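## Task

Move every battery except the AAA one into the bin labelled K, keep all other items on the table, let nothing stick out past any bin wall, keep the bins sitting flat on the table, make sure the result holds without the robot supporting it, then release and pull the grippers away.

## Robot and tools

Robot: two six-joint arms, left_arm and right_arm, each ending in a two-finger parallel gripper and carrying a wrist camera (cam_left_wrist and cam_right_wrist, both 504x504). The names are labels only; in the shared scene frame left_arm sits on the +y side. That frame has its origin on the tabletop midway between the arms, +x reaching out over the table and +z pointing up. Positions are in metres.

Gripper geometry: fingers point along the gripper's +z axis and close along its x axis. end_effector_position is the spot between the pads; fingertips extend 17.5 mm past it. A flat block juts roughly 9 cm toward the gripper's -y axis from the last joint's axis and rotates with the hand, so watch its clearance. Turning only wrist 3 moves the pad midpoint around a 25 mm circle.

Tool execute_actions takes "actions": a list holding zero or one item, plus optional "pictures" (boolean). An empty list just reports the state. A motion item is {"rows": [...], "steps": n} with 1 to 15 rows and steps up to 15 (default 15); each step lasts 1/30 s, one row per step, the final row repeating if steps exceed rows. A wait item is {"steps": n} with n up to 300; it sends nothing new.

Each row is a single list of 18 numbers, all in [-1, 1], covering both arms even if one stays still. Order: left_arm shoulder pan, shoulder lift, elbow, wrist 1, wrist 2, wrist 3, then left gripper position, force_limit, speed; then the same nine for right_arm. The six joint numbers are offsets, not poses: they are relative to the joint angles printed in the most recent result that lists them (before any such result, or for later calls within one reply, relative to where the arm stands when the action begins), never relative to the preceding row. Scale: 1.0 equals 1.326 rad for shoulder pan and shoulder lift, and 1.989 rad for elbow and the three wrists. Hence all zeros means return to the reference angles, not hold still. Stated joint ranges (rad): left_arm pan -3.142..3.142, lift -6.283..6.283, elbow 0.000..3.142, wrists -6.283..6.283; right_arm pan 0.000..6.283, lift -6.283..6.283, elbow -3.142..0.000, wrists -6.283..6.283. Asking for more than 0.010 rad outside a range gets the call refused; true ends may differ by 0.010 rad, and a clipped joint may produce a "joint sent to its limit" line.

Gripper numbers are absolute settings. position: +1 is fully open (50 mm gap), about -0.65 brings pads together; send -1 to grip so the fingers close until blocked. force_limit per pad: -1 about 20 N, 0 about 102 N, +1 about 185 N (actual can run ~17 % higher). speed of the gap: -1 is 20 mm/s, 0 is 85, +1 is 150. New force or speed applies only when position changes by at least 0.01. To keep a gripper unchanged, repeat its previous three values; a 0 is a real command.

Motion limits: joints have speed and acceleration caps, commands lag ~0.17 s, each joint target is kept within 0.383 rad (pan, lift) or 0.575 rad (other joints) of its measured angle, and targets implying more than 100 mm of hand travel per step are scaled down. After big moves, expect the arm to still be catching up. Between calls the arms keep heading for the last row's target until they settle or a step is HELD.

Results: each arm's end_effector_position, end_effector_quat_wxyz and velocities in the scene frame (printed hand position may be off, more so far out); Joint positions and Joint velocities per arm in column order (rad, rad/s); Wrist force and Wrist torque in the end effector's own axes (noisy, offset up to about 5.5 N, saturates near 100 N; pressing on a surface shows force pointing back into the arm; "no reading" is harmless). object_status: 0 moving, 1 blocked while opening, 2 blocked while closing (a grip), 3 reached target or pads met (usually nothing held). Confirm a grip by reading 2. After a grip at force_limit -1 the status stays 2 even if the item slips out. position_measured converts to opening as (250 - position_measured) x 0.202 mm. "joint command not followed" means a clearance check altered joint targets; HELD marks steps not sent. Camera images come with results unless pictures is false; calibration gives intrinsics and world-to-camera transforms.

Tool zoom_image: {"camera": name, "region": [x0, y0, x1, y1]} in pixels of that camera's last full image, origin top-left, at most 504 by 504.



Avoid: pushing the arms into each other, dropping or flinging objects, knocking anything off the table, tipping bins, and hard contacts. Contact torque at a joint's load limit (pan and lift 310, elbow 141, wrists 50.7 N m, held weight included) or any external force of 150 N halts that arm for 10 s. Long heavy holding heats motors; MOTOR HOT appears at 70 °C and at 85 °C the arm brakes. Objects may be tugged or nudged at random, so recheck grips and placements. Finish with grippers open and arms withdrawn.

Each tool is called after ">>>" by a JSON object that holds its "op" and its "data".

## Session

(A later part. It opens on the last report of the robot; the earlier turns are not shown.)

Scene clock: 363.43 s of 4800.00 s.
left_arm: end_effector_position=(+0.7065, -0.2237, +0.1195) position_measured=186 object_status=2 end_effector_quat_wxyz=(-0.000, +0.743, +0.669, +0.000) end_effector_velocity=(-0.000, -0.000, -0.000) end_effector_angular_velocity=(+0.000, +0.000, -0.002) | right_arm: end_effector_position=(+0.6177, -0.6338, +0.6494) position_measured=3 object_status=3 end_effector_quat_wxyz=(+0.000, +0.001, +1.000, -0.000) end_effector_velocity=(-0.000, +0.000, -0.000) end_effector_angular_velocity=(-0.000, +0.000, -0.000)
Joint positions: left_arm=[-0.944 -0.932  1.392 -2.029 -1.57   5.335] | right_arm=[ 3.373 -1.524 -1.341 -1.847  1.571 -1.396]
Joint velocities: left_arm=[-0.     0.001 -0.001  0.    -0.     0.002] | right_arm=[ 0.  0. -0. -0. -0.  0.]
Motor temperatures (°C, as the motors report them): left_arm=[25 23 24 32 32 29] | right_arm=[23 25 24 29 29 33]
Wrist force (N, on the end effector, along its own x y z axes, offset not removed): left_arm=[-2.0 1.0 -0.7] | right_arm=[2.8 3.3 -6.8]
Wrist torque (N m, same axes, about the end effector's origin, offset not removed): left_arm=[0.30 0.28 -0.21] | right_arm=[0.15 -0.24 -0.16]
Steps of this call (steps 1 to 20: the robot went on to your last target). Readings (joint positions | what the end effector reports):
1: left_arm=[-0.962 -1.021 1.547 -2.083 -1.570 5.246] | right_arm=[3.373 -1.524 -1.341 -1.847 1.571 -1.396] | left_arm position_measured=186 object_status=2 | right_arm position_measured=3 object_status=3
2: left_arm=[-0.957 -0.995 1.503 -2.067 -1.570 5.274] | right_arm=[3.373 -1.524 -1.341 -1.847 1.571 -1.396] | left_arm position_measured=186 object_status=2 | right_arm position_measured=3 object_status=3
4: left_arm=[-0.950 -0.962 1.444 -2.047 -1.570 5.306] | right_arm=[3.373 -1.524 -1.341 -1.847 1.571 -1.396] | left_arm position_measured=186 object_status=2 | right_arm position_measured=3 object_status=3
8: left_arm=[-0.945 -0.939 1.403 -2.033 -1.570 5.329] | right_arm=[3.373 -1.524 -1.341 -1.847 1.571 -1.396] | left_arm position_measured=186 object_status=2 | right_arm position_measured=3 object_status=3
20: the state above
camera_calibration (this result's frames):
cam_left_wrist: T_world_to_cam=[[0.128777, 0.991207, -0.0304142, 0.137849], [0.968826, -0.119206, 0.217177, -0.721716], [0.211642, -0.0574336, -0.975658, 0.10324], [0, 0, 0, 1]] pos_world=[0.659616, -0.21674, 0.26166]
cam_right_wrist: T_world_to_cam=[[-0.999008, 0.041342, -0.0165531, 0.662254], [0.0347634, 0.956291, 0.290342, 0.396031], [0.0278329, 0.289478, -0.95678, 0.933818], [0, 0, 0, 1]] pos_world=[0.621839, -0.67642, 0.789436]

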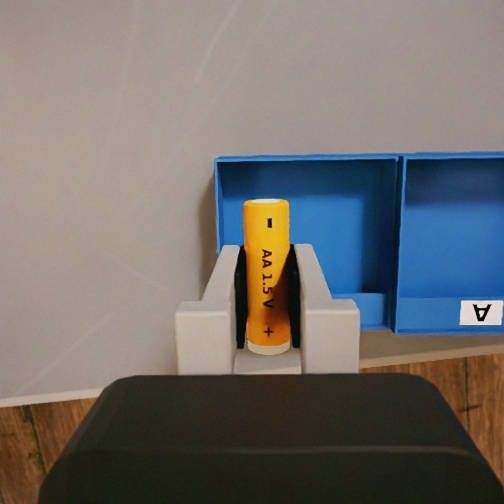

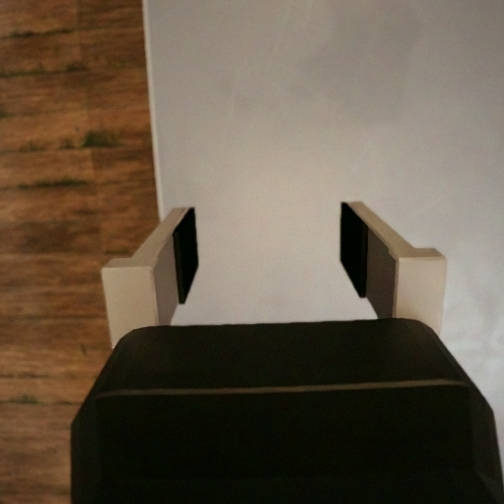

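>>> {"op": "execute_actions", "data": {"actions": [{"rows": [[-0.0013,0.008,0.003,-0.008,0,-0.0009,-1,-0.5,-0.7,0,0,0,0,0,0,1,0,0],[-0.0013,0.015,0.007,-0.017,0,-0.0009,-1,-0.5,-0.7,0,0,0,0,0,0,1,0,0],[-0.0013,0.022,0.01,-0.025,0,-0.0009,-1,-0.5,-0.7,0,0,0,0,0,0,1,0,0],[-0.0013,0.029,0.013,-0.032,0,-0.0009,-1,-0.5,-0.7,0,0,0,0,0,0,1,0,0],[-0.0013,0.035,0.015,-0.038,0,-0.0009,-1,-0.5,-0.7,0,0,0,0,0,0,1,0,0],[-0.0013,0.04,0.017,-0.044,0,-0.0009,-1,-0.5,-0.7,0,0,0,0,0,0,1,0,0],[-0.0013,0.045,0.0185,-0.0485,0,-0.0009,-1,-0.5,-0.7,0,0,0,0,0,0,1,0,0],[-0.0013,0.05,0.02,-0.053,0,-0.0009,-1,-0.5,-0.7,0,0,0,0,0,0,1,0,0],[-0.0013,0.054,0.0215,-0.0575,0,-0.0009,-1,-0.5,-0.7,0,0,0,0,0,0,1,0,0],[-0.0013,0.057,0.0225,-0.0605,0,-0.0009,-1,-0.5,-0.7,0,0,0,0,0,0,1,0,0],[-0.0013,0.0595,0.023,-0.0627,0,-0.0009,-1,-0.5,-0.7,0,0,0,0,0,0,1,0,0],[-0.0013,0.0612,0.0236,-0.0643,0,-0.0009,-1,-0.5,-0.7,0,0,0,0,0,0,1,0,0]], "steps": 15}], "pictures": false}}

>>> {"op": "execute_actions", "data": {"actions": [{"steps": 10}]}}

Scene clock: 418.37 s of 4800.00 s.
left_arm: end_effector_position=(+0.7062, -0.2265, +0.0305) position_measured=186 object_status=2 end_effector_quat_wxyz=(-0.001, +0.743, +0.669, +0.000) end_effector_velocity=(+0.000, -0.001, -0.063) end_effector_angular_velocity=(-0.003, -0.001, +0.000) | right_arm: end_effector_position=(+0.6177, -0.6338, +0.6494) position_measured=3 object_status=3 end_effector_quat_wxyz=(+0.000, +0.001, +1.000, -0.000) end_effector_velocity=(-0.000, +0.000, -0.002) end_effector_angular_velocity=(-0.000, +0.003, +0.002)
Joint positions: left_arm=[-0.946 -0.856  1.436 -2.15  -1.57   5.333] | right_arm=[ 3.373 -1.524 -1.341 -1.847  1.571 -1.396]
Joint velocities: left_arm=[-0.     0.057  0.027 -0.088  0.    -0.   ] | right_arm=[ 0.001 -0.    -0.003  0.     0.    -0.002]
Motor temperatures (°C, as the motors report them): left_arm=[25 23 24 32 32 29] | right_arm=[23 25 24 29 29 33]
Wrist force (N, on the end effector, along its own x y z axes, offset not removed): left_arm=[-2.2 3.2 0.3] | right_arm=[-1.9 -3.4 0.7]
Wrist torque (N m, same axes, about the end effector's origin, offset not removed): left_arm=[0.73 0.24 -0.17] | right_arm=[-1.00 0.85 0.00]
Steps of this call (steps 1 to 15: the robot went on to your last target; steps 16 to 90: nothing new was sent; then 51.43 s passed at rest; steps 91 to 105: all 15 steps of this action). Readings (joint positions | what the end effector reports):
91: left_arm=[-0.944 -0.932 1.392 -2.029 -1.570 5.335] | right_arm=[3.373 -1.524 -1.341 -1.847 1.571 -1.396] | left_arm position_measured=186 object_status=2 | right_arm position_measured=3 object_status=3
92: left_arm=[-0.944 -0.930 1.393 -2.032 -1.570 5.335] | right_arm=[3.373 -1.524 -1.341 -1.847 1.571 -1.396] | left_arm position_measured=186 object_status=2 | right_arm position_measured=3 object_status=3
94: left_arm=[-0.945 -0.920 1.400 -2.049 -1.570 5.334] | right_arm=[3.373 -1.524 -1.341 -1.847 1.571 -1.396] | left_arm position_measured=186 object_status=2 | right_arm position_measured=3 object_status=3
98: left_arm=[-0.945 -0.891 1.418 -2.096 -1.570 5.334] | right_arm=[3.373 -1.524 -1.341 -1.847 1.571 -1.396] | left_arm position_measured=186 object_status=2 | right_arm position_measured=3 object_status=3
105: the state above

Scene clock: 418.70 s of 4800.00 s.
left_arm: end_effector_position=(+0.7062, -0.2267, +0.0254) position_measured=186 object_status=2 end_effector_quat_wxyz=(-0.000, +0.743, +0.669, +0.000) end_effector_velocity=(-0.000, +0.001, -0.003) end_effector_angular_velocity=(+0.002, +0.001, -0.000) | right_arm: end_effector_position=(+0.6177, -0.6338, +0.6494) position_measured=3 object_status=3 end_effector_quat_wxyz=(+0.000, +0.001, +1.000, -0.000) end_effector_velocity=(+0.000, +0.000, +0.000) end_effector_angular_velocity=(-0.000, -0.000, +0.000)
Joint positions: left_arm=[-0.946 -0.852  1.439 -2.157 -1.57   5.333] | right_arm=[ 3.373 -1.524 -1.341 -1.847  1.571 -1.396]
Joint velocities: left_arm=[-0.     0.003  0.002 -0.002 -0.     0.   ] | right_arm=[ 0. -0.  0.  0. -0. -0.]
Motor temperatures (°C, as the motors report them): left_arm=[25 23 24 32 32 29] | right_arm=[23 25 24 29 29 33]
Wrist force (N, on the end effector, along its own x y z axes, offset not removed): left_arm=[14.8 -9.5 -54.5] | right_arm=[-3.1 2.1 2.3]
Wrist torque (N m, same axes, about the end effector's origin, offset not removed): left_arm=[0.55 0.52 -0.12] | right_arm=[0.19 0.79 0.01]
Steps of this call (steps 1 to 10: the robot went on to your last target). Readings (joint positions | what the end effector reports):
1: left_arm=[-0.946 -0.855 1.437 -2.152 -1.570 5.333] | right_arm=[3.373 -1.524 -1.341 -1.847 1.571 -1.396] | left_arm position_measured=186 object_status=2 | right_arm position_measured=3 object_status=3
2: left_arm=[-0.946 -0.854 1.438 -2.154 -1.570 5.333] | right_arm=[3.373 -1.524 -1.341 -1.847 1.571 -1.396] | left_arm position_measured=186 object_status=2 | right_arm position_measured=3 object_status=3
4: left_arm=[-0.946 -0.852 1.438 -2.156 -1.570 5.333] | right_arm=[3.373 -1.524 -1.341 -1.847 1.571 -1.396] | left_arm position_measured=186 object_status=2 | right_arm position_measured=3 object_status=3
8: left_arm=[-0.946 -0.852 1.438 -2.157 -1.570 5.333] | right_arm=[3.373 -1.524 -1.341 -1.847 1.571 -1.396] | left_arm position_measured=186 object_status=2 | right_arm position_measured=3 object_status=3
10: the state above
camera_calibration (this result's frames):
cam_left_wrist: T_world_to_cam=[[0.128696, 0.991212, -0.0305856, 0.138048], [0.968813, -0.119082, 0.217304, -0.701362], [0.211752, -0.0575979, -0.975625, 0.0112173], [0, 0, 0, 1]] pos_world=[0.659347, -0.219708, 0.167575]
cam_right_wrist: T_world_to_cam=[[-0.999008, 0.041342, -0.016553, 0.662254], [0.0347635, 0.956291, 0.290342, 0.396031], [0.0278328, 0.289478, -0.95678, 0.933818], [0, 0, 0, 1]] pos_world=[0.621839, -0.67642, 0.789436]

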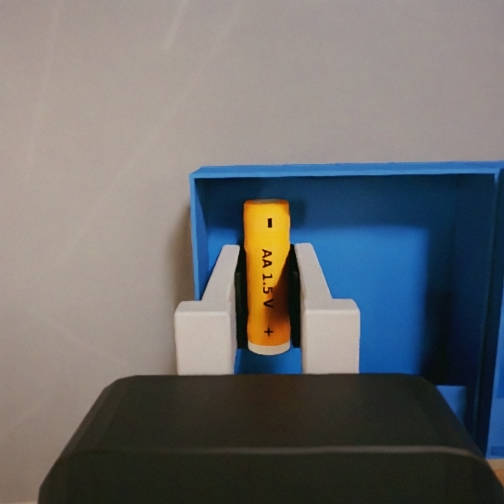

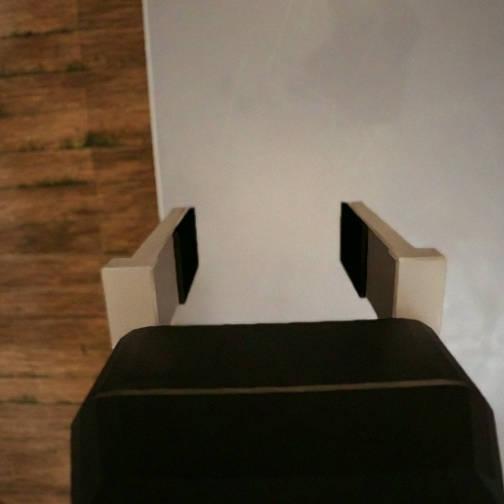

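Pressing the floor; back up slightly and release.

>>> {"op": "execute_actions", "data": {"actions": [{"rows": [[0,-0.0016,-0.0005,0.0016,0,0,-1,-0.5,-0.7,0,0,0,0,0,0,1,0,0],[0,-0.0016,-0.0005,0.0016,0,0,-1,-0.5,-0.7,0,0,0,0,0,0,1,0,0],[0,-0.0016,-0.0005,0.0016,0,0,-1,-0.5,-0.7,0,0,0,0,0,0,1,0,0],[0,-0.0016,-0.0005,0.0016,0,0,-1,-0.5,-0.7,0,0,0,0,0,0,1,0,0],[0,-0.0016,-0.0005,0.0016,0,0,-1,-0.5,-0.7,0,0,0,0,0,0,1,0,0],[0,-0.0016,-0.0005,0.0016,0,0,-1,-0.5,-0.7,0,0,0,0,0,0,1,0,0],[0,-0.0016,-0.0005,0.0016,0,0,-1,-0.5,-0.7,0,0,0,0,0,0,1,0,0],[0,-0.0016,-0.0005,0.0016,0,0,-0.05,-0.5,-0.7,0,0,0,0,0,0,1,0,0]], "steps": 15}]}}

Scene clock: 431.17 s of 4800.00 s.
left_arm: end_effector_position=(+0.7062, -0.2267, +0.0276) position_measured=160 object_status=0 end_effector_quat_wxyz=(-0.000, +0.743, +0.669, +0.000) end_effector_velocity=(+0.000, -0.000, +0.001) end_effector_angular_velocity=(-0.001, -0.000, +0.001) | right_arm: end_effector_position=(+0.6177, -0.6338, +0.6494) position_measured=3 object_status=3 end_effector_quat_wxyz=(+0.000, +0.001, +1.000, -0.000) end_effector_velocity=(-0.000, -0.000, -0.000) end_effector_angular_velocity=(-0.000, +0.000, -0.001)
Joint positions: left_arm=[-0.946 -0.854  1.438 -2.154 -1.57   5.333] | right_arm=[ 3.373 -1.524 -1.341 -1.847  1.571 -1.396]
Joint velocities: left_arm=[-0.    -0.    -0.001  0.     0.    -0.001] | right_arm=[-0. -0. -0. -0. -0.  0.]
Motor temperatures (°C, as the motors report them): left_arm=[25 23 24 32 32 29] | right_arm=[23 25 24 29 29 33]
Wrist force (N, on the end effector, along its own x y z axes, offset not removed): left_arm=[-1.9 3.4 -1.3] | right_arm=[1.3 -0.8 -3.7]
Wrist torque (N m, same axes, about the end effector's origin, offset not removed): left_arm=[0.74 0.15 -0.19] | right_arm=[-0.29 -0.17 0.06]
Steps of this call (steps 1 to 15: the robot went on to your last target; steps 16 to 90: nothing new was sent; then 8.97 s passed at rest; steps 91 to 105: all 15 steps of this action). Readings (joint positions | what the end effector reports):
91: left_arm=[-0.946 -0.851 1.439 -2.157 -1.570 5.333] | right_arm=[3.373 -1.524 -1.341 -1.847 1.571 -1.396] | left_arm position_measured=186 object_status=2 | right_arm position_measured=3 object_status=3
92: left_arm=[-0.946 -0.852 1.439 -2.157 -1.570 5.333] | right_arm=[3.373 -1.524 -1.341 -1.847 1.571 -1.396] | left_arm position_measured=186 object_status=2 | right_arm position_measured=3 object_status=3
94: left_arm=[-0.946 -0.852 1.439 -2.156 -1.570 5.333] | right_arm=[3.373 -1.524 -1.341 -1.847 1.571 -1.396] | left_arm position_measured=186 object_status=2 | right_arm position_measured=3 object_status=3
98: left_arm=[-0.946 -0.853 1.438 -2.154 -1.570 5.333] | right_arm=[3.373 -1.524 -1.341 -1.847 1.571 -1.396] | left_arm position_measured=182 object_status=0 | right_arm position_measured=3 object_status=3
105: the state above
camera_calibration (this result's frames):
cam_left_wrist: T_world_to_cam=[[0.128718, 0.991215, -0.0303963, 0.138091], [0.968835, -0.119152, 0.217166, -0.701782], [0.211637, -0.0574021, -0.975661, 0.0134844], [0, 0, 0, 1]] pos_world=[0.659283, -0.219723, 0.169757]
cam_right_wrist: T_world_to_cam=[[-0.999008, 0.041342, -0.0165529, 0.662254], [0.0347635, 0.956291, 0.290342, 0.396031], [0.0278327, 0.289478, -0.95678, 0.933818], [0, 0, 0, 1]] pos_world=[0.621839, -0.67642, 0.789436]

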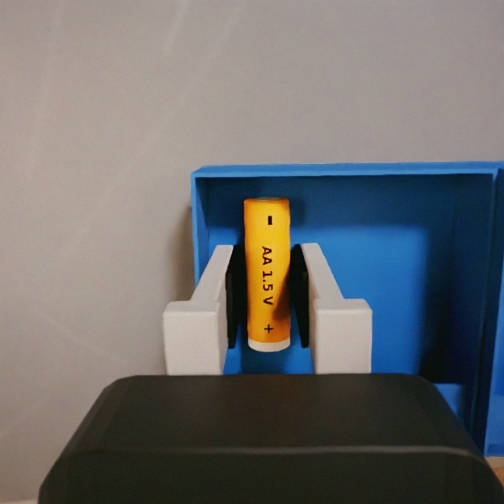

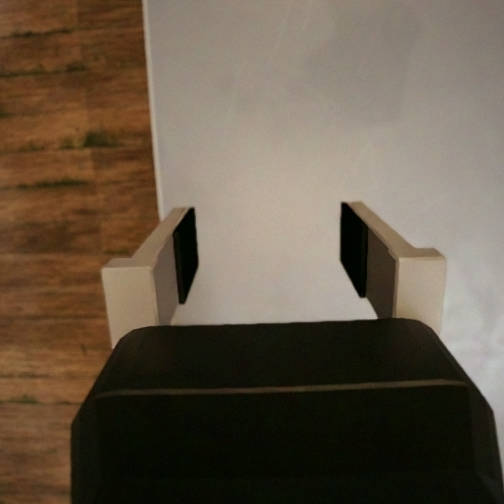

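>>> {"op": "execute_actions", "data": {"actions": [{"rows": [[0,-0.012,-0.004,0.012,0,0,-0.05,-0.5,-0.7,0,0,0,0,0,0,1,0,0],[0,-0.024,-0.008,0.024,0,0,-0.05,-0.5,-0.7,0,0,0,0,0,0,1,0,0],[0,-0.036,-0.013,0.037,0,0,-0.05,-0.5,-0.7,0,0,0,0,0,0,1,0,0],[0,-0.048,-0.018,0.05,0,0,-0.05,-0.5,-0.7,0,0,0,0,0,0,1,0,0],[0,-0.059,-0.024,0.063,0,0,-0.05,-0.5,-0.7,0,0,0,0,0,0,1,0,0],[0,-0.059,-0.024,0.063,0,0,-0.05,-0.5,-0.7,0,0,0,0,0,0,1,0,0],[0,-0.059,-0.024,0.063,0,0,-0.05,-0.5,-0.7,0,0,0,0,0,0,1,0,0],[0,-0.059,-0.024,0.063,0,-0.05,-0.05,-0.5,-0.7,0,0,0,0,0,0,1,0,0],[-0.001,-0.09,0.008,0.051,0,-0.15,0.8,-0.5,0,0,0,0,0,0,0,1,0,0],[-0.002,-0.12,0.04,0.039,0,-0.25,0.8,-0.5,0,0,0,0,0,0,0,1,0,0],[-0.003,-0.15,0.072,0.028,0,-0.35,0.8,-0.5,0,0,0,0,0,0,0,1,0,0],[-0.004,-0.18,0.104,0.016,0,-0.45,0.8,-0.5,0,0,0,0,0,0,0,1,0,0],[-0.005,-0.22,0.145,0.001,0,-0.6,0.8,-0.5,0,0,0,0,0,0,0,1,0,0],[-0.006,-0.26,0.187,-0.014,0,-0.8,0.8,-0.5,0,0,0,0,0,0,0,1,0,0],[-0.0064,-0.306,0.2358,-0.032,0,-0.977,0.8,-0.5,0,0,0,0,0,0,0,1,0,0]], "steps": 15}], "pictures": false}}

>>> {"op": "execute_actions", "data": {"actions": [{"steps": 32}]}}

Scene clock: 461.10 s of 4800.00 s.
left_arm: end_effector_position=(+0.6631, -0.1671, +0.1316) position_measured=69 object_status=0 end_effector_quat_wxyz=(+0.007, +0.600, +0.800, -0.003) end_effector_velocity=(-0.315, +0.488, +0.034) end_effector_angular_velocity=(-0.027, +0.026, +2.489) | right_arm: end_effector_position=(+0.6177, -0.6338, +0.6494) position_measured=3 object_status=3 end_effector_quat_wxyz=(+0.000, +0.001, +1.000, -0.000) end_effector_velocity=(+0.000, -0.000, +0.001) end_effector_angular_velocity=(+0.000, -0.001, -0.001)
Joint positions: left_arm=[-0.95  -1.063  1.588 -2.11  -1.57   4.94 ] | right_arm=[ 3.373 -1.524 -1.341 -1.847  1.571 -1.396]
Joint velocities: left_arm=[-0.023 -0.94   1.442 -0.511 -0.    -2.512] | right_arm=[-0.    -0.     0.001  0.    -0.     0.   ]
Motor temperatures (°C, as the motors report them): left_arm=[25 24 24 32 32 29] | right_arm=[23 25 24 29 29 33]
Wrist force (N, on the end effector, along its own x y z axes, offset not removed): left_arm=[-2.0 0.8 -4.7] | right_arm=[0.5 -6.5 -1.8]
Wrist torque (N m, same axes, about the end effector's origin, offset not removed): left_arm=[0.16 0.13 -0.19] | right_arm=[-1.44 0.14 -0.11]
Steps of this call (steps 1 to 15: the robot went on to your last target; steps 16 to 90: nothing new was sent; then 26.43 s passed at rest; steps 91 to 105: all 15 steps of this action). Readings (joint positions | what the end effector reports):
91: left_arm=[-0.946 -0.854 1.437 -2.154 -1.570 5.333] | right_arm=[3.373 -1.524 -1.341 -1.847 1.571 -1.396] | left_arm position_measured=160 object_status=3 | right_arm position_measured=3 object_status=3
92: left_arm=[-0.946 -0.857 1.436 -2.149 -1.570 5.333] | right_arm=[3.373 -1.524 -1.341 -1.847 1.571 -1.396] | left_arm position_measured=160 object_status=3 | right_arm position_measured=3 object_status=3
94: left_arm=[-0.946 -0.872 1.427 -2.126 -1.570 5.333] | right_arm=[3.373 -1.524 -1.341 -1.847 1.571 -1.396] | left_arm position_measured=160 object_status=3 | right_arm position_measured=3 object_status=3
98: left_arm=[-0.946 -0.915 1.401 -2.058 -1.570 5.333] | right_arm=[3.373 -1.524 -1.341 -1.847 1.571 -1.396] | left_arm position_measured=160 object_status=3 | right_arm position_measured=3 object_status=3
105: the state above

Scene clock: 462.17 s of 4800.00 s.
left_arm: end_effector_position=(+0.6161, -0.0530, +0.1196) position_measured=32 object_status=3 end_effector_quat_wxyz=(+0.000, -0.129, +0.992, +0.000) end_effector_velocity=(+0.000, -0.000, +0.000) end_effector_angular_velocity=(-0.000, -0.000, +0.004) | right_arm: end_effector_position=(+0.6177, -0.6338, +0.6494) position_measured=3 object_status=3 end_effector_quat_wxyz=(+0.000, +0.001, +1.000, -0.000) end_effector_velocity=(-0.000, -0.000, -0.001) end_effector_angular_velocity=(-0.000, +0.001, +0.000)
Joint positions: left_arm=[-0.954 -1.259  1.907 -2.218 -1.57   3.391] | right_arm=[ 3.373 -1.524 -1.341 -1.847  1.571 -1.396]
Joint velocities: left_arm=[-0.    -0.    -0.    -0.     0.    -0.004] | right_arm=[-0.    -0.    -0.001 -0.    -0.    -0.001]
Motor temperatures (°C, as the motors report them): left_arm=[25 24 24 32 32 29] | right_arm=[23 25 24 29 29 33]
Wrist force (N, on the end effector, along its own x y z axes, offset not removed): left_arm=[-1.5 0.6 -2.2] | right_arm=[3.4 1.6 2.5]
Wrist torque (N m, same axes, about the end effector's origin, offset not removed): left_arm=[0.16 0.21 -0.25] | right_arm=[0.17 -0.46 -0.14]
Steps of this call (steps 1 to 32: the robot went on to your last target). Readings (joint positions | what the end effector reports):
1: left_arm=[-0.951 -1.094 1.636 -2.127 -1.570 4.859] | right_arm=[3.373 -1.524 -1.341 -1.847 1.571 -1.396] | left_arm position_measured=55 object_status=0 | right_arm position_measured=3 object_status=3
2: left_arm=[-0.951 -1.123 1.683 -2.144 -1.570 4.783] | right_arm=[3.373 -1.524 -1.341 -1.847 1.571 -1.396] | left_arm position_measured=41 object_status=0 | right_arm position_measured=3 object_status=3
4: left_arm=[-0.953 -1.181 1.774 -2.176 -1.570 4.619] | right_arm=[3.373 -1.524 -1.341 -1.847 1.571 -1.396] | left_arm position_measured=32 object_status=0 | right_arm position_measured=3 object_status=3
8: left_arm=[-0.954 -1.242 1.877 -2.208 -1.570 4.258] | right_arm=[3.373 -1.524 -1.341 -1.847 1.571 -1.396] | left_arm position_measured=32 object_status=0 | right_arm position_measured=3 object_status=3
32: the state above
camera_calibration (this result's frames):
cam_left_wrist: T_world_to_cam=[[-0.97222, -0.231883, -0.0319251, 0.59403], [-0.233189, 0.947683, 0.217991, 0.183165], [-0.0202935, 0.21938, -0.975428, 0.289783], [0, 0, 0, 1]] pos_world=[0.62612, -0.0994099, 0.261698]
cam_right_wrist: T_world_to_cam=[[-0.999008, 0.0413421, -0.0165529, 0.662254], [0.0347635, 0.956291, 0.290342, 0.396031], [0.0278328, 0.289478, -0.95678, 0.933818], [0, 0, 0, 1]] pos_world=[0.621839, -0.67642, 0.789436]

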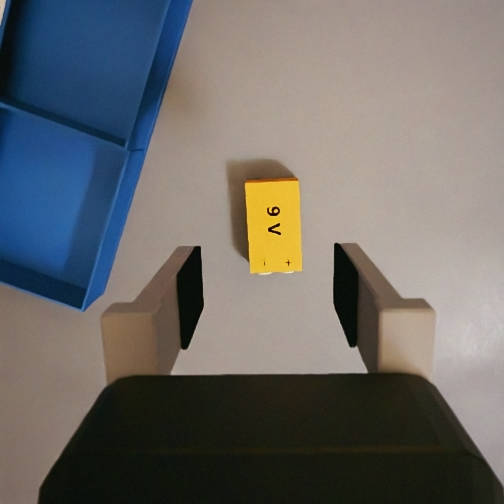

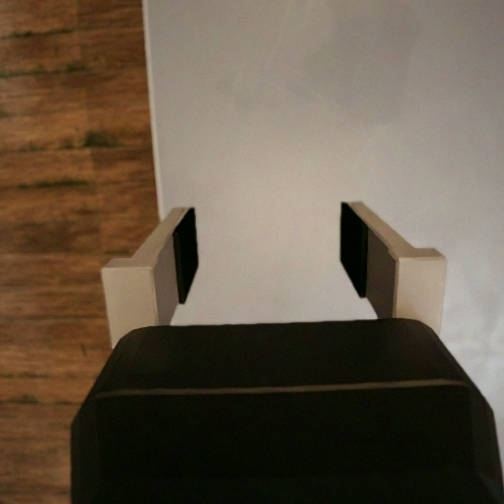

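>>> {"op": "execute_actions", "data": {"actions": [{"rows": [[-0.0032,0.01,0.005,-0.012,0,-0.0147,0.8,-0.5,0,0,0,0,0,0,0,1,0,0],[-0.0032,0.02,0.009,-0.022,0,-0.0147,0.8,-0.5,0,0,0,0,0,0,0,1,0,0],[-0.0032,0.03,0.013,-0.033,0,-0.0147,0.8,-0.5,0,0,0,0,0,0,0,1,0,0],[-0.0032,0.04,0.0165,-0.043,0,-0.0147,0.8,-0.5,0,0,0,0,0,0,0,1,0,0],[-0.0032,0.05,0.02,-0.053,0,-0.0147,0.8,-0.5,0,0,0,0,0,0,0,1,0,0],[-0.0032,0.058,0.0225,-0.061,0,-0.0147,0.8,-0.5,0,0,0,0,0,0,0,1,0,0],[-0.0032,0.066,0.025,-0.069,0,-0.0147,0.8,-0.5,0,0,0,0,0,0,0,1,0,0],[-0.0032,0.073,0.027,-0.076,0,-0.0147,0.8,-0.5,0,0,0,0,0,0,0,1,0,0],[-0.0032,0.079,0.0285,-0.081,0,-0.0147,0.8,-0.5,0,0,0,0,0,0,0,1,0,0],[-0.0032,0.0847,0.03,-0.0864,0,-0.0147,0.8,-0.5,0,0,0,0,0,0,0,1,0,0]], "steps": 15}], "pictures": false}}

>>> {"op": "execute_actions", "data": {"actions": [{"steps": 8}]}}

Scene clock: 487.77 s of 4800.00 s.
left_arm: end_effector_position=(+0.6136, -0.0538, +0.0262) position_measured=32 object_status=3 end_effector_quat_wxyz=(+0.000, -0.141, +0.990, +0.001) end_effector_velocity=(-0.001, +0.001, -0.048) end_effector_angular_velocity=(-0.003, -0.002, +0.002) | right_arm: end_effector_position=(+0.6177, -0.6338, +0.6494) position_measured=3 object_status=3 end_effector_quat_wxyz=(+0.000, +0.001, +1.000, -0.000) end_effector_velocity=(-0.000, -0.000, -0.001) end_effector_angular_velocity=(-0.000, +0.001, -0.001)
Joint positions: left_arm=[-0.958 -1.152  1.964 -2.382 -1.57   3.362] | right_arm=[ 3.373 -1.524 -1.341 -1.847  1.571 -1.396]
Joint velocities: left_arm=[ 0.     0.06   0.027 -0.09  -0.    -0.002] | right_arm=[-0.     0.    -0.001 -0.     0.     0.001]
Motor temperatures (°C, as the motors report them): left_arm=[25 24 24 32 32 29] | right_arm=[23 25 24 29 29 33]
Wrist force (N, on the end effector, along its own x y z axes, offset not removed): left_arm=[-2.6 3.5 0.0] | right_arm=[-2.7 0.2 -2.0]
Wrist torque (N m, same axes, about the end effector's origin, offset not removed): left_arm=[0.71 0.30 -0.22] | right_arm=[-0.07 0.66 0.09]
Steps of this call (steps 1 to 15: the robot went on to your last target; steps 16 to 90: nothing new was sent; then 22.10 s passed at rest; steps 91 to 105: all 15 steps of this action). Readings (joint positions | what the end effector reports):
91: left_arm=[-0.954 -1.259 1.907 -2.218 -1.570 3.390] | right_arm=[3.373 -1.524 -1.341 -1.847 1.571 -1.396] | left_arm position_measured=32 object_status=3 | right_arm position_measured=3 object_status=3
92: left_arm=[-0.955 -1.257 1.909 -2.222 -1.570 3.385] | right_arm=[3.373 -1.524 -1.341 -1.847 1.571 -1.396] | left_arm position_measured=32 object_status=3 | right_arm position_measured=3 object_status=3
94: left_arm=[-0.957 -1.243 1.918 -2.243 -1.570 3.373] | right_arm=[3.373 -1.524 -1.341 -1.847 1.571 -1.396] | left_arm position_measured=32 object_status=3 | right_arm position_measured=3 object_status=3
98: left_arm=[-0.958 -1.201 1.942 -2.309 -1.570 3.364] | right_arm=[3.373 -1.524 -1.341 -1.847 1.571 -1.396] | left_arm position_measured=32 object_status=3 | right_arm position_measured=3 object_status=3
105: the state above

Scene clock: 488.03 s of 4800.00 s.
left_arm: end_effector_position=(+0.6135, -0.0537, +0.0222) position_measured=32 object_status=3 end_effector_quat_wxyz=(+0.000, -0.141, +0.990, +0.000) end_effector_velocity=(-0.000, -0.000, -0.002) end_effector_angular_velocity=(-0.001, -0.000, -0.002) | right_arm: end_effector_position=(+0.6177, -0.6338, +0.6494) position_measured=3 object_status=3 end_effector_quat_wxyz=(+0.000, +0.001, +1.000, -0.000) end_effector_velocity=(+0.000, +0.000, +0.000) end_effector_angular_velocity=(+0.000, -0.001, +0.000)
Joint positions: left_arm=[-0.958 -1.147  1.966 -2.389 -1.57   3.362] | right_arm=[ 3.373 -1.524 -1.341 -1.847  1.571 -1.396]
Joint velocities: left_arm=[-0.     0.002  0.001 -0.004 -0.     0.001] | right_arm=[0. 0. 0. 0. 0. 0.]
Motor temperatures (°C, as the motors report them): left_arm=[25 24 24 32 32 29] | right_arm=[23 25 24 29 29 33]
Wrist force (N, on the end effector, along its own x y z axes, offset not removed): left_arm=[-1.6 1.0 -2.1] | right_arm=[5.3 1.9 2.1]
Wrist torque (N m, same axes, about the end effector's origin, offset not removed): left_arm=[0.22 0.19 -0.29] | right_arm=[0.14 -0.66 -0.31]
Steps of this call (steps 1 to 8: the robot went on to your last target). Readings (joint positions | what the end effector reports):
1: left_arm=[-0.958 -1.151 1.965 -2.384 -1.570 3.362] | right_arm=[3.373 -1.524 -1.341 -1.847 1.571 -1.396] | left_arm position_measured=32 object_status=3 | right_arm position_measured=3 object_status=3
2: left_arm=[-0.958 -1.149 1.965 -2.386 -1.570 3.362] | right_arm=[3.373 -1.524 -1.341 -1.847 1.571 -1.396] | left_arm position_measured=32 object_status=3 | right_arm position_measured=3 object_status=3
4: left_arm=[-0.958 -1.148 1.966 -2.388 -1.570 3.362] | right_arm=[3.373 -1.524 -1.341 -1.847 1.571 -1.396] | left_arm position_measured=32 object_status=3 | right_arm position_measured=3 object_status=3
8: the state above
camera_calibration (this result's frames):
cam_left_wrist: T_world_to_cam=[[-0.966123, -0.256101, -0.0319259, 0.583178], [-0.256792, 0.941545, 0.218059, 0.218604], [-0.0257856, 0.218871, -0.975413, 0.198184], [0, 0, 0, 1]] pos_world=[0.624667, -0.0998498, 0.164261]
cam_right_wrist: T_world_to_cam=[[-0.999008, 0.041342, -0.016553, 0.662254], [0.0347635, 0.956291, 0.290342, 0.396032], [0.0278329, 0.289478, -0.95678, 0.933818], [0, 0, 0, 1]] pos_world=[0.621839, -0.67642, 0.789436]

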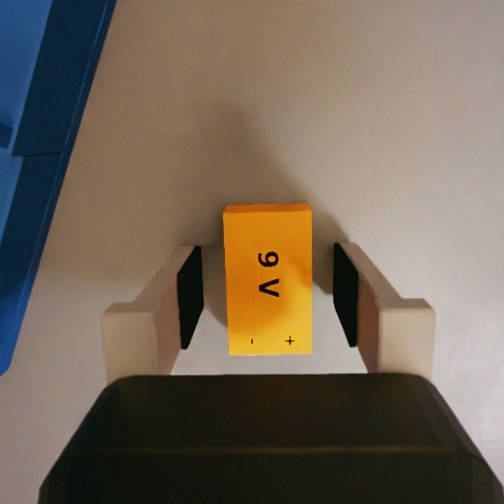

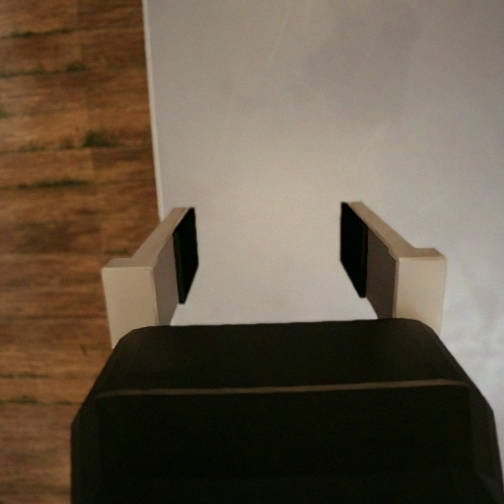

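>>> {"op": "execute_actions", "data": {"actions": [{"rows": [[0,0,0,0,0,0,-1,-0.5,-0.4,0,0,0,0,0,0,1,0,0]], "steps": 15}], "pictures": false}}

>>> {"op": "execute_actions", "data": {"actions": [{"rows": [[0,-0.015,-0.004,0.014,0,0,-1,-0.5,-0.4,0,0,0,0,0,0,1,0,0],[0,-0.03,-0.009,0.029,0,0,-1,-0.5,-0.4,0,0,0,0,0,0,1,0,0],[0,-0.045,-0.014,0.044,0,0,-1,-0.5,-0.4,0,0,0,0,0,0,1,0,0],[0,-0.06,-0.02,0.06,0,0.05,-1,-0.5,-0.4,0,0,0,0,0,0,1,0,0],[0,-0.077,-0.026,0.077,0,0.1,-1,-0.5,-0.4,0,0,0,0,0,0,1,0,0],[0,-0.077,-0.026,0.077,0,0.2,-1,-0.5,-0.4,0,0,0,0,0,0,1,0,0],[0,-0.077,-0.026,0.077,0,0.3,-1,-0.5,-0.4,0,0,0,0,0,0,1,0,0],[0,-0.077,-0.026,0.077,0,0.4,-1,-0.5,-0.4,0,0,0,0,0,0,1,0,0],[0,-0.077,-0.026,0.077,0,0.5,-1,-0.5,-0.4,0,0,0,0,0,0,1,0,0],[0.004,-0.045,-0.064,0.09,0,0.6,-1,-0.5,-0.4,0,0,0,0,0,0,1,0,0],[0.008,-0.01,-0.102,0.103,0,0.7,-1,-0.5,-0.4,0,0,0,0,0,0,1,0,0],[0.013,0.028,-0.14,0.116,0,0.8,-1,-0.5,-0.4,0,0,0,0,0,0,1,0,0],[0.017,0.066,-0.178,0.129,0,0.9,-1,-0.5,-0.4,0,0,0,0,0,0,1,0,0],[0.021,0.105,-0.216,0.142,0,1,-1,-0.5,-0.4,0,0,0,0,0,0,1,0,0],[0.0256,0.1483,-0.2534,0.1543,0,1,-1,-0.5,-0.4,0,0,0,0,0,0,1,0,0]], "steps": 15}], "pictures": false}}

>>> {"op": "execute_actions", "data": {"actions": [{"steps": 30}]}}

Scene clock: 522.40 s of 4800.00 s.
left_arm: end_effector_position=(+0.6135, -0.0536, +0.0221) position_measured=124 object_status=0 end_effector_quat_wxyz=(+0.000, -0.141, +0.990, +0.000) end_effector_velocity=(+0.000, -0.000, -0.000) end_effector_angular_velocity=(+0.001, +0.000, +0.000) | right_arm: end_effector_position=(+0.6177, -0.6338, +0.6494) position_measured=3 object_status=3 end_effector_quat_wxyz=(+0.000, +0.001, +1.000, -0.000) end_effector_velocity=(-0.000, -0.000, -0.000) end_effector_angular_velocity=(-0.000, +0.000, -0.002)
Joint positions: left_arm=[-0.959 -1.147  1.966 -2.389 -1.57   3.362] | right_arm=[ 3.373 -1.524 -1.341 -1.847  1.571 -1.396]
Joint velocities: left_arm=[ 0.     0.    -0.     0.001  0.    -0.   ] | right_arm=[-0.     0.    -0.     0.     0.     0.001]
Motor temperatures (°C, as the motors report them): left_arm=[25 24 24 32 32 29] | right_arm=[23 25 24 29 29 33]
Wrist force (N, on the end effector, along its own x y z axes, offset not removed): left_arm=[-1.2 2.3 -1.5] | right_arm=[-4.6 -0.4 2.4]
Wrist torque (N m, same axes, about the end effector's origin, offset not removed): left_arm=[0.54 0.10 -0.23] | right_arm=[-0.14 0.86 0.08]
Steps of this call (steps 1 to 15: the robot went on to your last target; steps 16 to 90: nothing new was sent; then 30.87 s passed at rest; steps 91 to 105: all 15 steps of this action). Readings (joint positions | what the end effector reports):
91: left_arm=[-0.959 -1.147 1.966 -2.389 -1.570 3.362] | right_arm=[3.373 -1.524 -1.341 -1.847 1.571 -1.396] | left_arm position_measured=37 object_status=0 | right_arm position_measured=3 object_status=3
92: left_arm=[-0.959 -1.147 1.966 -2.389 -1.570 3.362] | right_arm=[3.373 -1.524 -1.341 -1.847 1.571 -1.396] | left_arm position_measured=47 object_status=0 | right_arm position_measured=3 object_status=3
94: left_arm=[-0.959 -1.147 1.966 -2.389 -1.570 3.362] | right_arm=[3.373 -1.524 -1.341 -1.847 1.571 -1.396] | left_arm position_measured=66 object_status=0 | right_arm position_measured=3 object_status=3
98: left_arm=[-0.959 -1.147 1.966 -2.389 -1.570 3.362] | right_arm=[3.373 -1.524 -1.341 -1.847 1.571 -1.396] | left_arm position_measured=106 object_status=0 | right_arm position_measured=3 object_status=3
105: the state above

Scene clock: 522.90 s of 4800.00 s.
left_arm: end_effector_position=(+0.6423, -0.1129, +0.1084) position_measured=124 object_status=2 end_effector_quat_wxyz=(-0.002, +0.221, +0.975, +0.003) end_effector_velocity=(+0.340, -0.494, +0.007) end_effector_angular_velocity=(-0.017, +0.010, -2.397) | right_arm: end_effector_position=(+0.6177, -0.6338, +0.6494) position_measured=3 object_status=3 end_effector_quat_wxyz=(+0.000, +0.001, +1.000, -0.000) end_effector_velocity=(+0.000, -0.000, +0.001) end_effector_angular_velocity=(+0.000, -0.001, -0.002)
Joint positions: left_arm=[-0.945 -1.142  1.755 -2.177 -1.57   4.104] | right_arm=[ 3.373 -1.524 -1.341 -1.847  1.571 -1.396]
Joint velocities: left_arm=[ 0.102  0.893 -1.391  0.488 -0.     2.499] | right_arm=[-0.001 -0.     0.001  0.    -0.     0.001]
Motor temperatures (°C, as the motors report them): left_arm=[25 24 24 32 32 29] | right_arm=[23 25 24 29 29 33]
Wrist force (N, on the end effector, along its own x y z axes, offset not removed): left_arm=[-1.1 0.8 -3.3] | right_arm=[1.6 -1.3 0.6]
Wrist torque (N m, same axes, about the end effector's origin, offset not removed): left_arm=[0.19 0.02 -0.22] | right_arm=[-0.24 -0.17 -0.17]
Steps of this call (steps 1 to 15: all 15 steps of this action). Readings (joint positions | what the end effector reports):
1: left_arm=[-0.959 -1.148 1.966 -2.389 -1.570 3.362] | right_arm=[3.373 -1.524 -1.341 -1.847 1.571 -1.396] | left_arm position_measured=124 object_status=2 | right_arm position_measured=3 object_status=3
2: left_arm=[-0.959 -1.151 1.965 -2.384 -1.570 3.362] | right_arm=[3.373 -1.524 -1.341 -1.847 1.571 -1.396] | left_arm position_measured=124 object_status=2 | right_arm position_measured=3 object_status=3
4: left_arm=[-0.959 -1.170 1.955 -2.357 -1.570 3.362] | right_arm=[3.373 -1.524 -1.341 -1.847 1.571 -1.396] | left_arm position_measured=124 object_status=2 | right_arm position_measured=3 object_status=3
8: left_arm=[-0.959 -1.226 1.926 -2.273 -1.570 3.510] | right_arm=[3.373 -1.524 -1.341 -1.847 1.571 -1.396] | left_arm position_measured=124 object_status=2 | right_arm position_measured=3 object_status=3
15: the state above

Scene clock: 523.90 s of 4800.00 s.
left_arm: end_effector_position=(+0.7099, -0.1915, +0.0998) position_measured=124 object_status=2 end_effector_quat_wxyz=(-0.000, +0.742, +0.671, +0.000) end_effector_velocity=(+0.000, -0.000, +0.000) end_effector_angular_velocity=(-0.000, -0.000, -0.002) | right_arm: end_effector_position=(+0.6177, -0.6338, +0.6494) position_measured=3 object_status=3 end_effector_quat_wxyz=(+0.000, +0.001, +1.000, -0.000) end_effector_velocity=(+0.000, +0.000, +0.000) end_effector_angular_velocity=(+0.000, -0.001, -0.001)
Joint positions: left_arm=[-0.925 -0.951  1.462 -2.082 -1.57   5.35 ] | right_arm=[ 3.373 -1.524 -1.341 -1.847  1.571 -1.396]
Joint velocities: left_arm=[ 0.     0.001 -0.001 -0.     0.     0.002] | right_arm=[ 0.    -0.     0.001  0.    -0.     0.001]
Motor temperatures (°C, as the motors report them): left_arm=[25 24 24 32 32 29] | right_arm=[23 25 24 29 29 33]
Wrist force (N, on the end effector, along its own x y z axes, offset not removed): left_arm=[-3.0 1.9 -0.7] | right_arm=[-2.1 0.4 -3.2]
Wrist torque (N m, same axes, about the end effector's origin, offset not removed): left_arm=[0.55 0.36 -0.19] | right_arm=[-0.12 0.60 0.07]
Steps of this call (steps 1 to 30: the robot went on to your last target). Readings (joint positions | what the end effector reports):
1: left_arm=[-0.941 -1.111 1.708 -2.161 -1.570 4.185] | right_arm=[3.373 -1.524 -1.341 -1.847 1.571 -1.396] | left_arm position_measured=124 object_status=2 | right_arm position_measured=3 object_status=3
2: left_arm=[-0.938 -1.079 1.661 -2.144 -1.570 4.264] | right_arm=[3.373 -1.524 -1.341 -1.847 1.571 -1.396] | left_arm position_measured=124 object_status=2 | right_arm position_measured=3 object_status=3
4: left_arm=[-0.931 -1.018 1.569 -2.114 -1.570 4.436] | right_arm=[3.373 -1.524 -1.341 -1.847 1.571 -1.396] | left_arm position_measured=124 object_status=2 | right_arm position_measured=3 object_status=3
8: left_arm=[-0.926 -0.965 1.485 -2.089 -1.570 4.802] | right_arm=[3.373 -1.524 -1.341 -1.847 1.571 -1.396] | left_arm position_measured=124 object_status=2 | right_arm position_measured=3 object_status=3
30: the state above
camera_calibration (this result's frames):
cam_left_wrist: T_world_to_cam=[[0.124205, 0.991774, -0.030935, 0.108374], [0.969297, -0.114604, 0.217552, -0.716361], [0.212218, -0.0570062, -0.975558, 0.0848361], [0, 0, 0, 1]] pos_world=[0.662902, -0.184744, 0.241961]
cam_right_wrist: T_world_to_cam=[[-0.999008, 0.0413421, -0.0165531, 0.662254], [0.0347635, 0.956291, 0.290342, 0.396032], [0.0278329, 0.289478, -0.95678, 0.933818], [0, 0, 0, 1]] pos_world=[0.621839, -0.67642, 0.789436]

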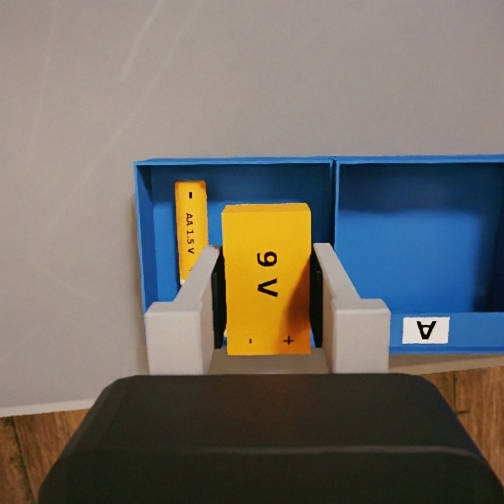

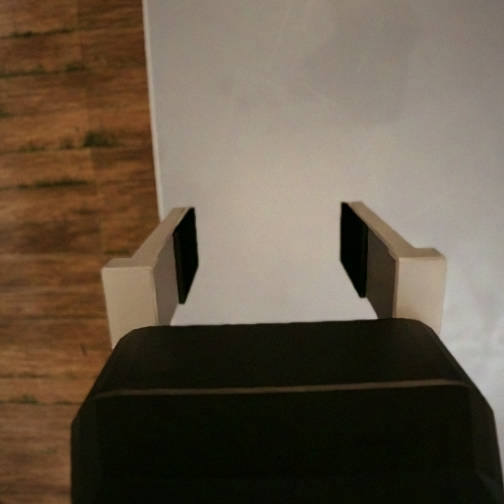

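>>> {"op": "execute_actions", "data": {"actions": [{"rows": [[0,0.006,0.003,-0.007,0,0.003,-1,-0.5,-0.4,0,0,0,0,0,0,1,0,0],[0,0.012,0.0057,-0.0137,0,0.003,-1,-0.5,-0.4,0,0,0,0,0,0,1,0,0],[0,0.018,0.0083,-0.0203,0,0.003,-1,-0.5,-0.4,0,0,0,0,0,0,1,0,0],[0,0.024,0.0107,-0.0267,0,0.003,-1,-0.5,-0.4,0,0,0,0,0,0,1,0,0],[0,0.029,0.0126,-0.032,0,0.003,-1,-0.5,-0.4,0,0,0,0,0,0,1,0,0],[0,0.034,0.0145,-0.037,0,0.003,-1,-0.5,-0.4,0,0,0,0,0,0,1,0,0],[0,0.038,0.016,-0.0413,0,0.003,-1,-0.5,-0.4,0,0,0,0,0,0,1,0,0],[0,0.041,0.017,-0.0443,0,0.003,-1,-0.5,-0.4,0,0,0,0,0,0,1,0,0],[0,0.043,0.0176,-0.0463,0,0.003,-1,-0.5,-0.4,0,0,0,0,0,0,1,0,0],[0,0.0448,0.0182,-0.0481,0,0.003,-1,-0.5,-0.4,0,0,0,0,0,0,1,0,0]], "steps": 15}], "pictures": false}}

>>> {"op": "execute_actions", "data": {"actions": [{"steps": 8}], "pictures": false}}

>>> {"op": "execute_actions", "data": {"actions": [{"rows": [[0,0,0,0,0,0,0.34,-0.5,-0.7,0,0,0,0,0,0,1,0,0]], "steps": 10}]}}

Scene clock: 545.67 s of 4800.00 s.
left_arm: end_effector_position=(+0.7099, -0.1914, +0.0340) position_measured=124 object_status=2 end_effector_quat_wxyz=(-0.000, +0.744, +0.669, +0.000) end_effector_velocity=(+0.000, -0.001, -0.027) end_effector_angular_velocity=(-0.003, -0.002, +0.001) | right_arm: end_effector_position=(+0.6177, -0.6338, +0.6494) position_measured=3 object_status=3 end_effector_quat_wxyz=(+0.000, +0.001, +1.000, -0.000) end_effector_velocity=(-0.000, -0.000, -0.000) end_effector_angular_velocity=(-0.000, +0.001, +0.000)
Joint positions: left_arm=[-0.925 -0.893  1.497 -2.174 -1.57   5.356] | right_arm=[ 3.373 -1.524 -1.341 -1.847  1.571 -1.396]
Joint velocities: left_arm=[ 0.     0.025  0.012 -0.041  0.    -0.001] | right_arm=[-0.001  0.    -0.001 -0.    -0.    -0.001]
Motor temperatures (°C, as the motors report them): left_arm=[25 24 24 32 32 29] | right_arm=[23 25 24 29 29 33]
Wrist force (N, on the end effector, along its own x y z axes, offset not removed): left_arm=[-1.4 0.9 0.5] | right_arm=[-1.8 3.4 2.0]
Wrist torque (N m, same axes, about the end effector's origin, offset not removed): left_arm=[0.32 0.11 -0.10] | right_arm=[0.58 0.67 -0.03]
Steps of this call (steps 1 to 15: the robot went on to your last target; steps 16 to 90: nothing new was sent; then 18.27 s passed at rest; steps 91 to 105: all 15 steps of this action). Readings (joint positions | what the end effector reports):
91: left_arm=[-0.925 -0.950 1.462 -2.082 -1.570 5.350] | right_arm=[3.373 -1.524 -1.341 -1.847 1.571 -1.396] | left_arm position_measured=124 object_status=2 | right_arm position_measured=3 object_status=3
92: left_arm=[-0.925 -0.949 1.463 -2.085 -1.570 5.351] | right_arm=[3.373 -1.524 -1.341 -1.847 1.571 -1.396] | left_arm position_measured=124 object_status=2 | right_arm position_measured=3 object_status=3
94: left_arm=[-0.925 -0.941 1.469 -2.098 -1.570 5.354] | right_arm=[3.373 -1.524 -1.341 -1.847 1.571 -1.396] | left_arm position_measured=124 object_status=2 | right_arm position_measured=3 object_status=3
98: left_arm=[-0.925 -0.916 1.485 -2.138 -1.570 5.356] | right_arm=[3.373 -1.524 -1.341 -1.847 1.571 -1.396] | left_arm position_measured=124 object_status=2 | right_arm position_measured=3 object_status=3
105: the state above

Scene clock: 545.93 s of 4800.00 s.
left_arm: end_effector_position=(+0.7099, -0.1914, +0.0317) position_measured=124 object_status=2 end_effector_quat_wxyz=(-0.000, +0.744, +0.669, +0.000) end_effector_velocity=(-0.000, -0.000, -0.001) end_effector_angular_velocity=(-0.000, -0.000, -0.000) | right_arm: end_effector_position=(+0.6177, -0.6338, +0.6494) position_measured=3 object_status=3 end_effector_quat_wxyz=(+0.000, +0.001, +1.000, -0.000) end_effector_velocity=(+0.000, -0.001, +0.001) end_effector_angular_velocity=(+0.000, -0.002, +0.001)
Joint positions: left_arm=[-0.925 -0.891  1.498 -2.178 -1.57   5.356] | right_arm=[ 3.373 -1.524 -1.341 -1.847  1.571 -1.396]
Joint velocities: left_arm=[-0.     0.001  0.001 -0.002  0.     0.   ] | right_arm=[-0.001 -0.     0.002 -0.    -0.    -0.001]
Motor temperatures (°C, as the motors report them): left_arm=[25 24 24 32 32 29] | right_arm=[23 25 24 29 29 33]
Wrist force (N, on the end effector, along its own x y z axes, offset not removed): left_arm=[-2.9 2.1 0.8] | right_arm=[-1.1 -1.1 -0.3]
Wrist torque (N m, same axes, about the end effector's origin, offset not removed): left_arm=[0.49 0.34 -0.21] | right_arm=[-0.34 0.19 0.05]
Steps of this call (steps 1 to 8: the robot went on to your last target). Readings (joint positions | what the end effector reports):
1: left_arm=[-0.925 -0.893 1.498 -2.175 -1.570 5.356] | right_arm=[3.373 -1.524 -1.341 -1.847 1.571 -1.396] | left_arm position_measured=124 object_status=2 | right_arm position_measured=3 object_status=3
2: left_arm=[-0.925 -0.892 1.498 -2.176 -1.570 5.356] | right_arm=[3.373 -1.524 -1.341 -1.847 1.571 -1.396] | left_arm position_measured=124 object_status=2 | right_arm position_measured=3 object_status=3
4: left_arm=[-0.925 -0.892 1.498 -2.177 -1.570 5.356] | right_arm=[3.373 -1.524 -1.341 -1.847 1.571 -1.396] | left_arm position_measured=124 object_status=2 | right_arm position_measured=3 object_status=3
8: the state above

Scene clock: 546.27 s of 4800.00 s.
left_arm: end_effector_position=(+0.7099, -0.1914, +0.0316) position_measured=101 object_status=0 end_effector_quat_wxyz=(-0.000, +0.744, +0.669, +0.000) end_effector_velocity=(-0.000, +0.000, +0.000) end_effector_angular_velocity=(-0.000, +0.000, +0.001) | right_arm: end_effector_position=(+0.6177, -0.6338, +0.6494) position_measured=3 object_status=3 end_effector_quat_wxyz=(+0.000, +0.001, +1.000, -0.000) end_effector_velocity=(+0.000, +0.000, +0.000) end_effector_angular_velocity=(+0.000, -0.001, -0.000)
Joint positions: left_arm=[-0.925 -0.891  1.498 -2.178 -1.57   5.356] | right_arm=[ 3.373 -1.524 -1.341 -1.847  1.571 -1.396]
Joint velocities: left_arm=[-0.    -0.001  0.001 -0.    -0.    -0.001] | right_arm=[ 0. -0.  0.  0.  0.  0.]
Motor temperatures (°C, as the motors report them): left_arm=[25 24 24 32 32 29] | right_arm=[23 25 24 29 29 33]
Wrist force (N, on the end effector, along its own x y z axes, offset not removed): left_arm=[-2.3 2.4 0.0] | right_arm=[0.7 -1.9 0.1]
Wrist torque (N m, same axes, about the end effector's origin, offset not removed): left_arm=[0.49 0.24 -0.13] | right_arm=[-0.38 0.37 -0.28]
Steps of this call (steps 1 to 10: all 10 steps of this action). Readings (joint positions | what the end effector reports):
1: left_arm=[-0.925 -0.891 1.498 -2.178 -1.570 5.356] | right_arm=[3.373 -1.524 -1.341 -1.847 1.571 -1.396] | left_arm position_measured=121 object_status=0 | right_arm position_measured=3 object_status=3
2: left_arm=[-0.925 -0.891 1.498 -2.178 -1.570 5.356] | right_arm=[3.373 -1.524 -1.341 -1.847 1.571 -1.396] | left_arm position_measured=115 object_status=0 | right_arm position_measured=3 object_status=3
4: left_arm=[-0.925 -0.891 1.498 -2.178 -1.570 5.356] | right_arm=[3.373 -1.524 -1.341 -1.847 1.571 -1.396] | left_arm position_measured=103 object_status=0 | right_arm position_measured=3 object_status=3
8: left_arm=[-0.925 -0.891 1.498 -2.178 -1.570 5.356] | right_arm=[3.373 -1.524 -1.341 -1.847 1.571 -1.396] | left_arm position_measured=101 object_status=0 | right_arm position_measured=3 object_status=3
10: the state above
camera_calibration (this result's frames):
cam_left_wrist: T_world_to_cam=[[0.130116, 0.991014, -0.0310082, 0.101783], [0.968587, -0.120363, 0.217606, -0.702132], [0.211918, -0.0583481, -0.975544, 0.0182643], [0, 0, 0, 1]] pos_world=[0.662962, -0.184313, 0.173762]
cam_right_wrist: T_world_to_cam=[[-0.999008, 0.041342, -0.016553, 0.662254], [0.0347635, 0.956291, 0.290342, 0.396032], [0.0278328, 0.289478, -0.95678, 0.933818], [0, 0, 0, 1]] pos_world=[0.621839, -0.67642, 0.789436]

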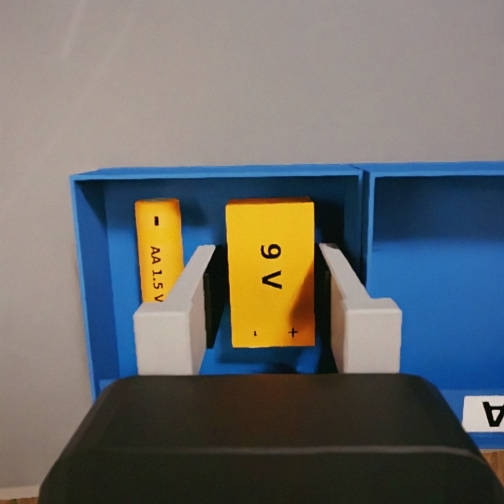

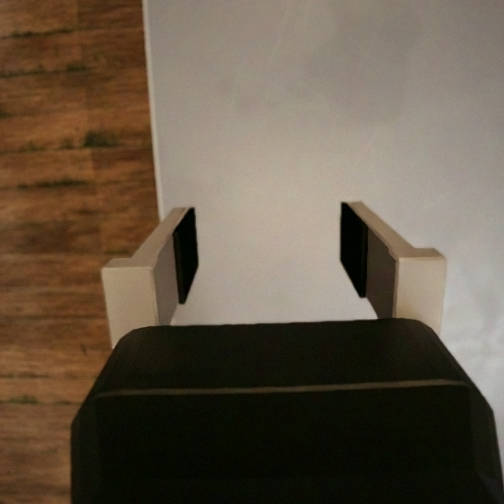

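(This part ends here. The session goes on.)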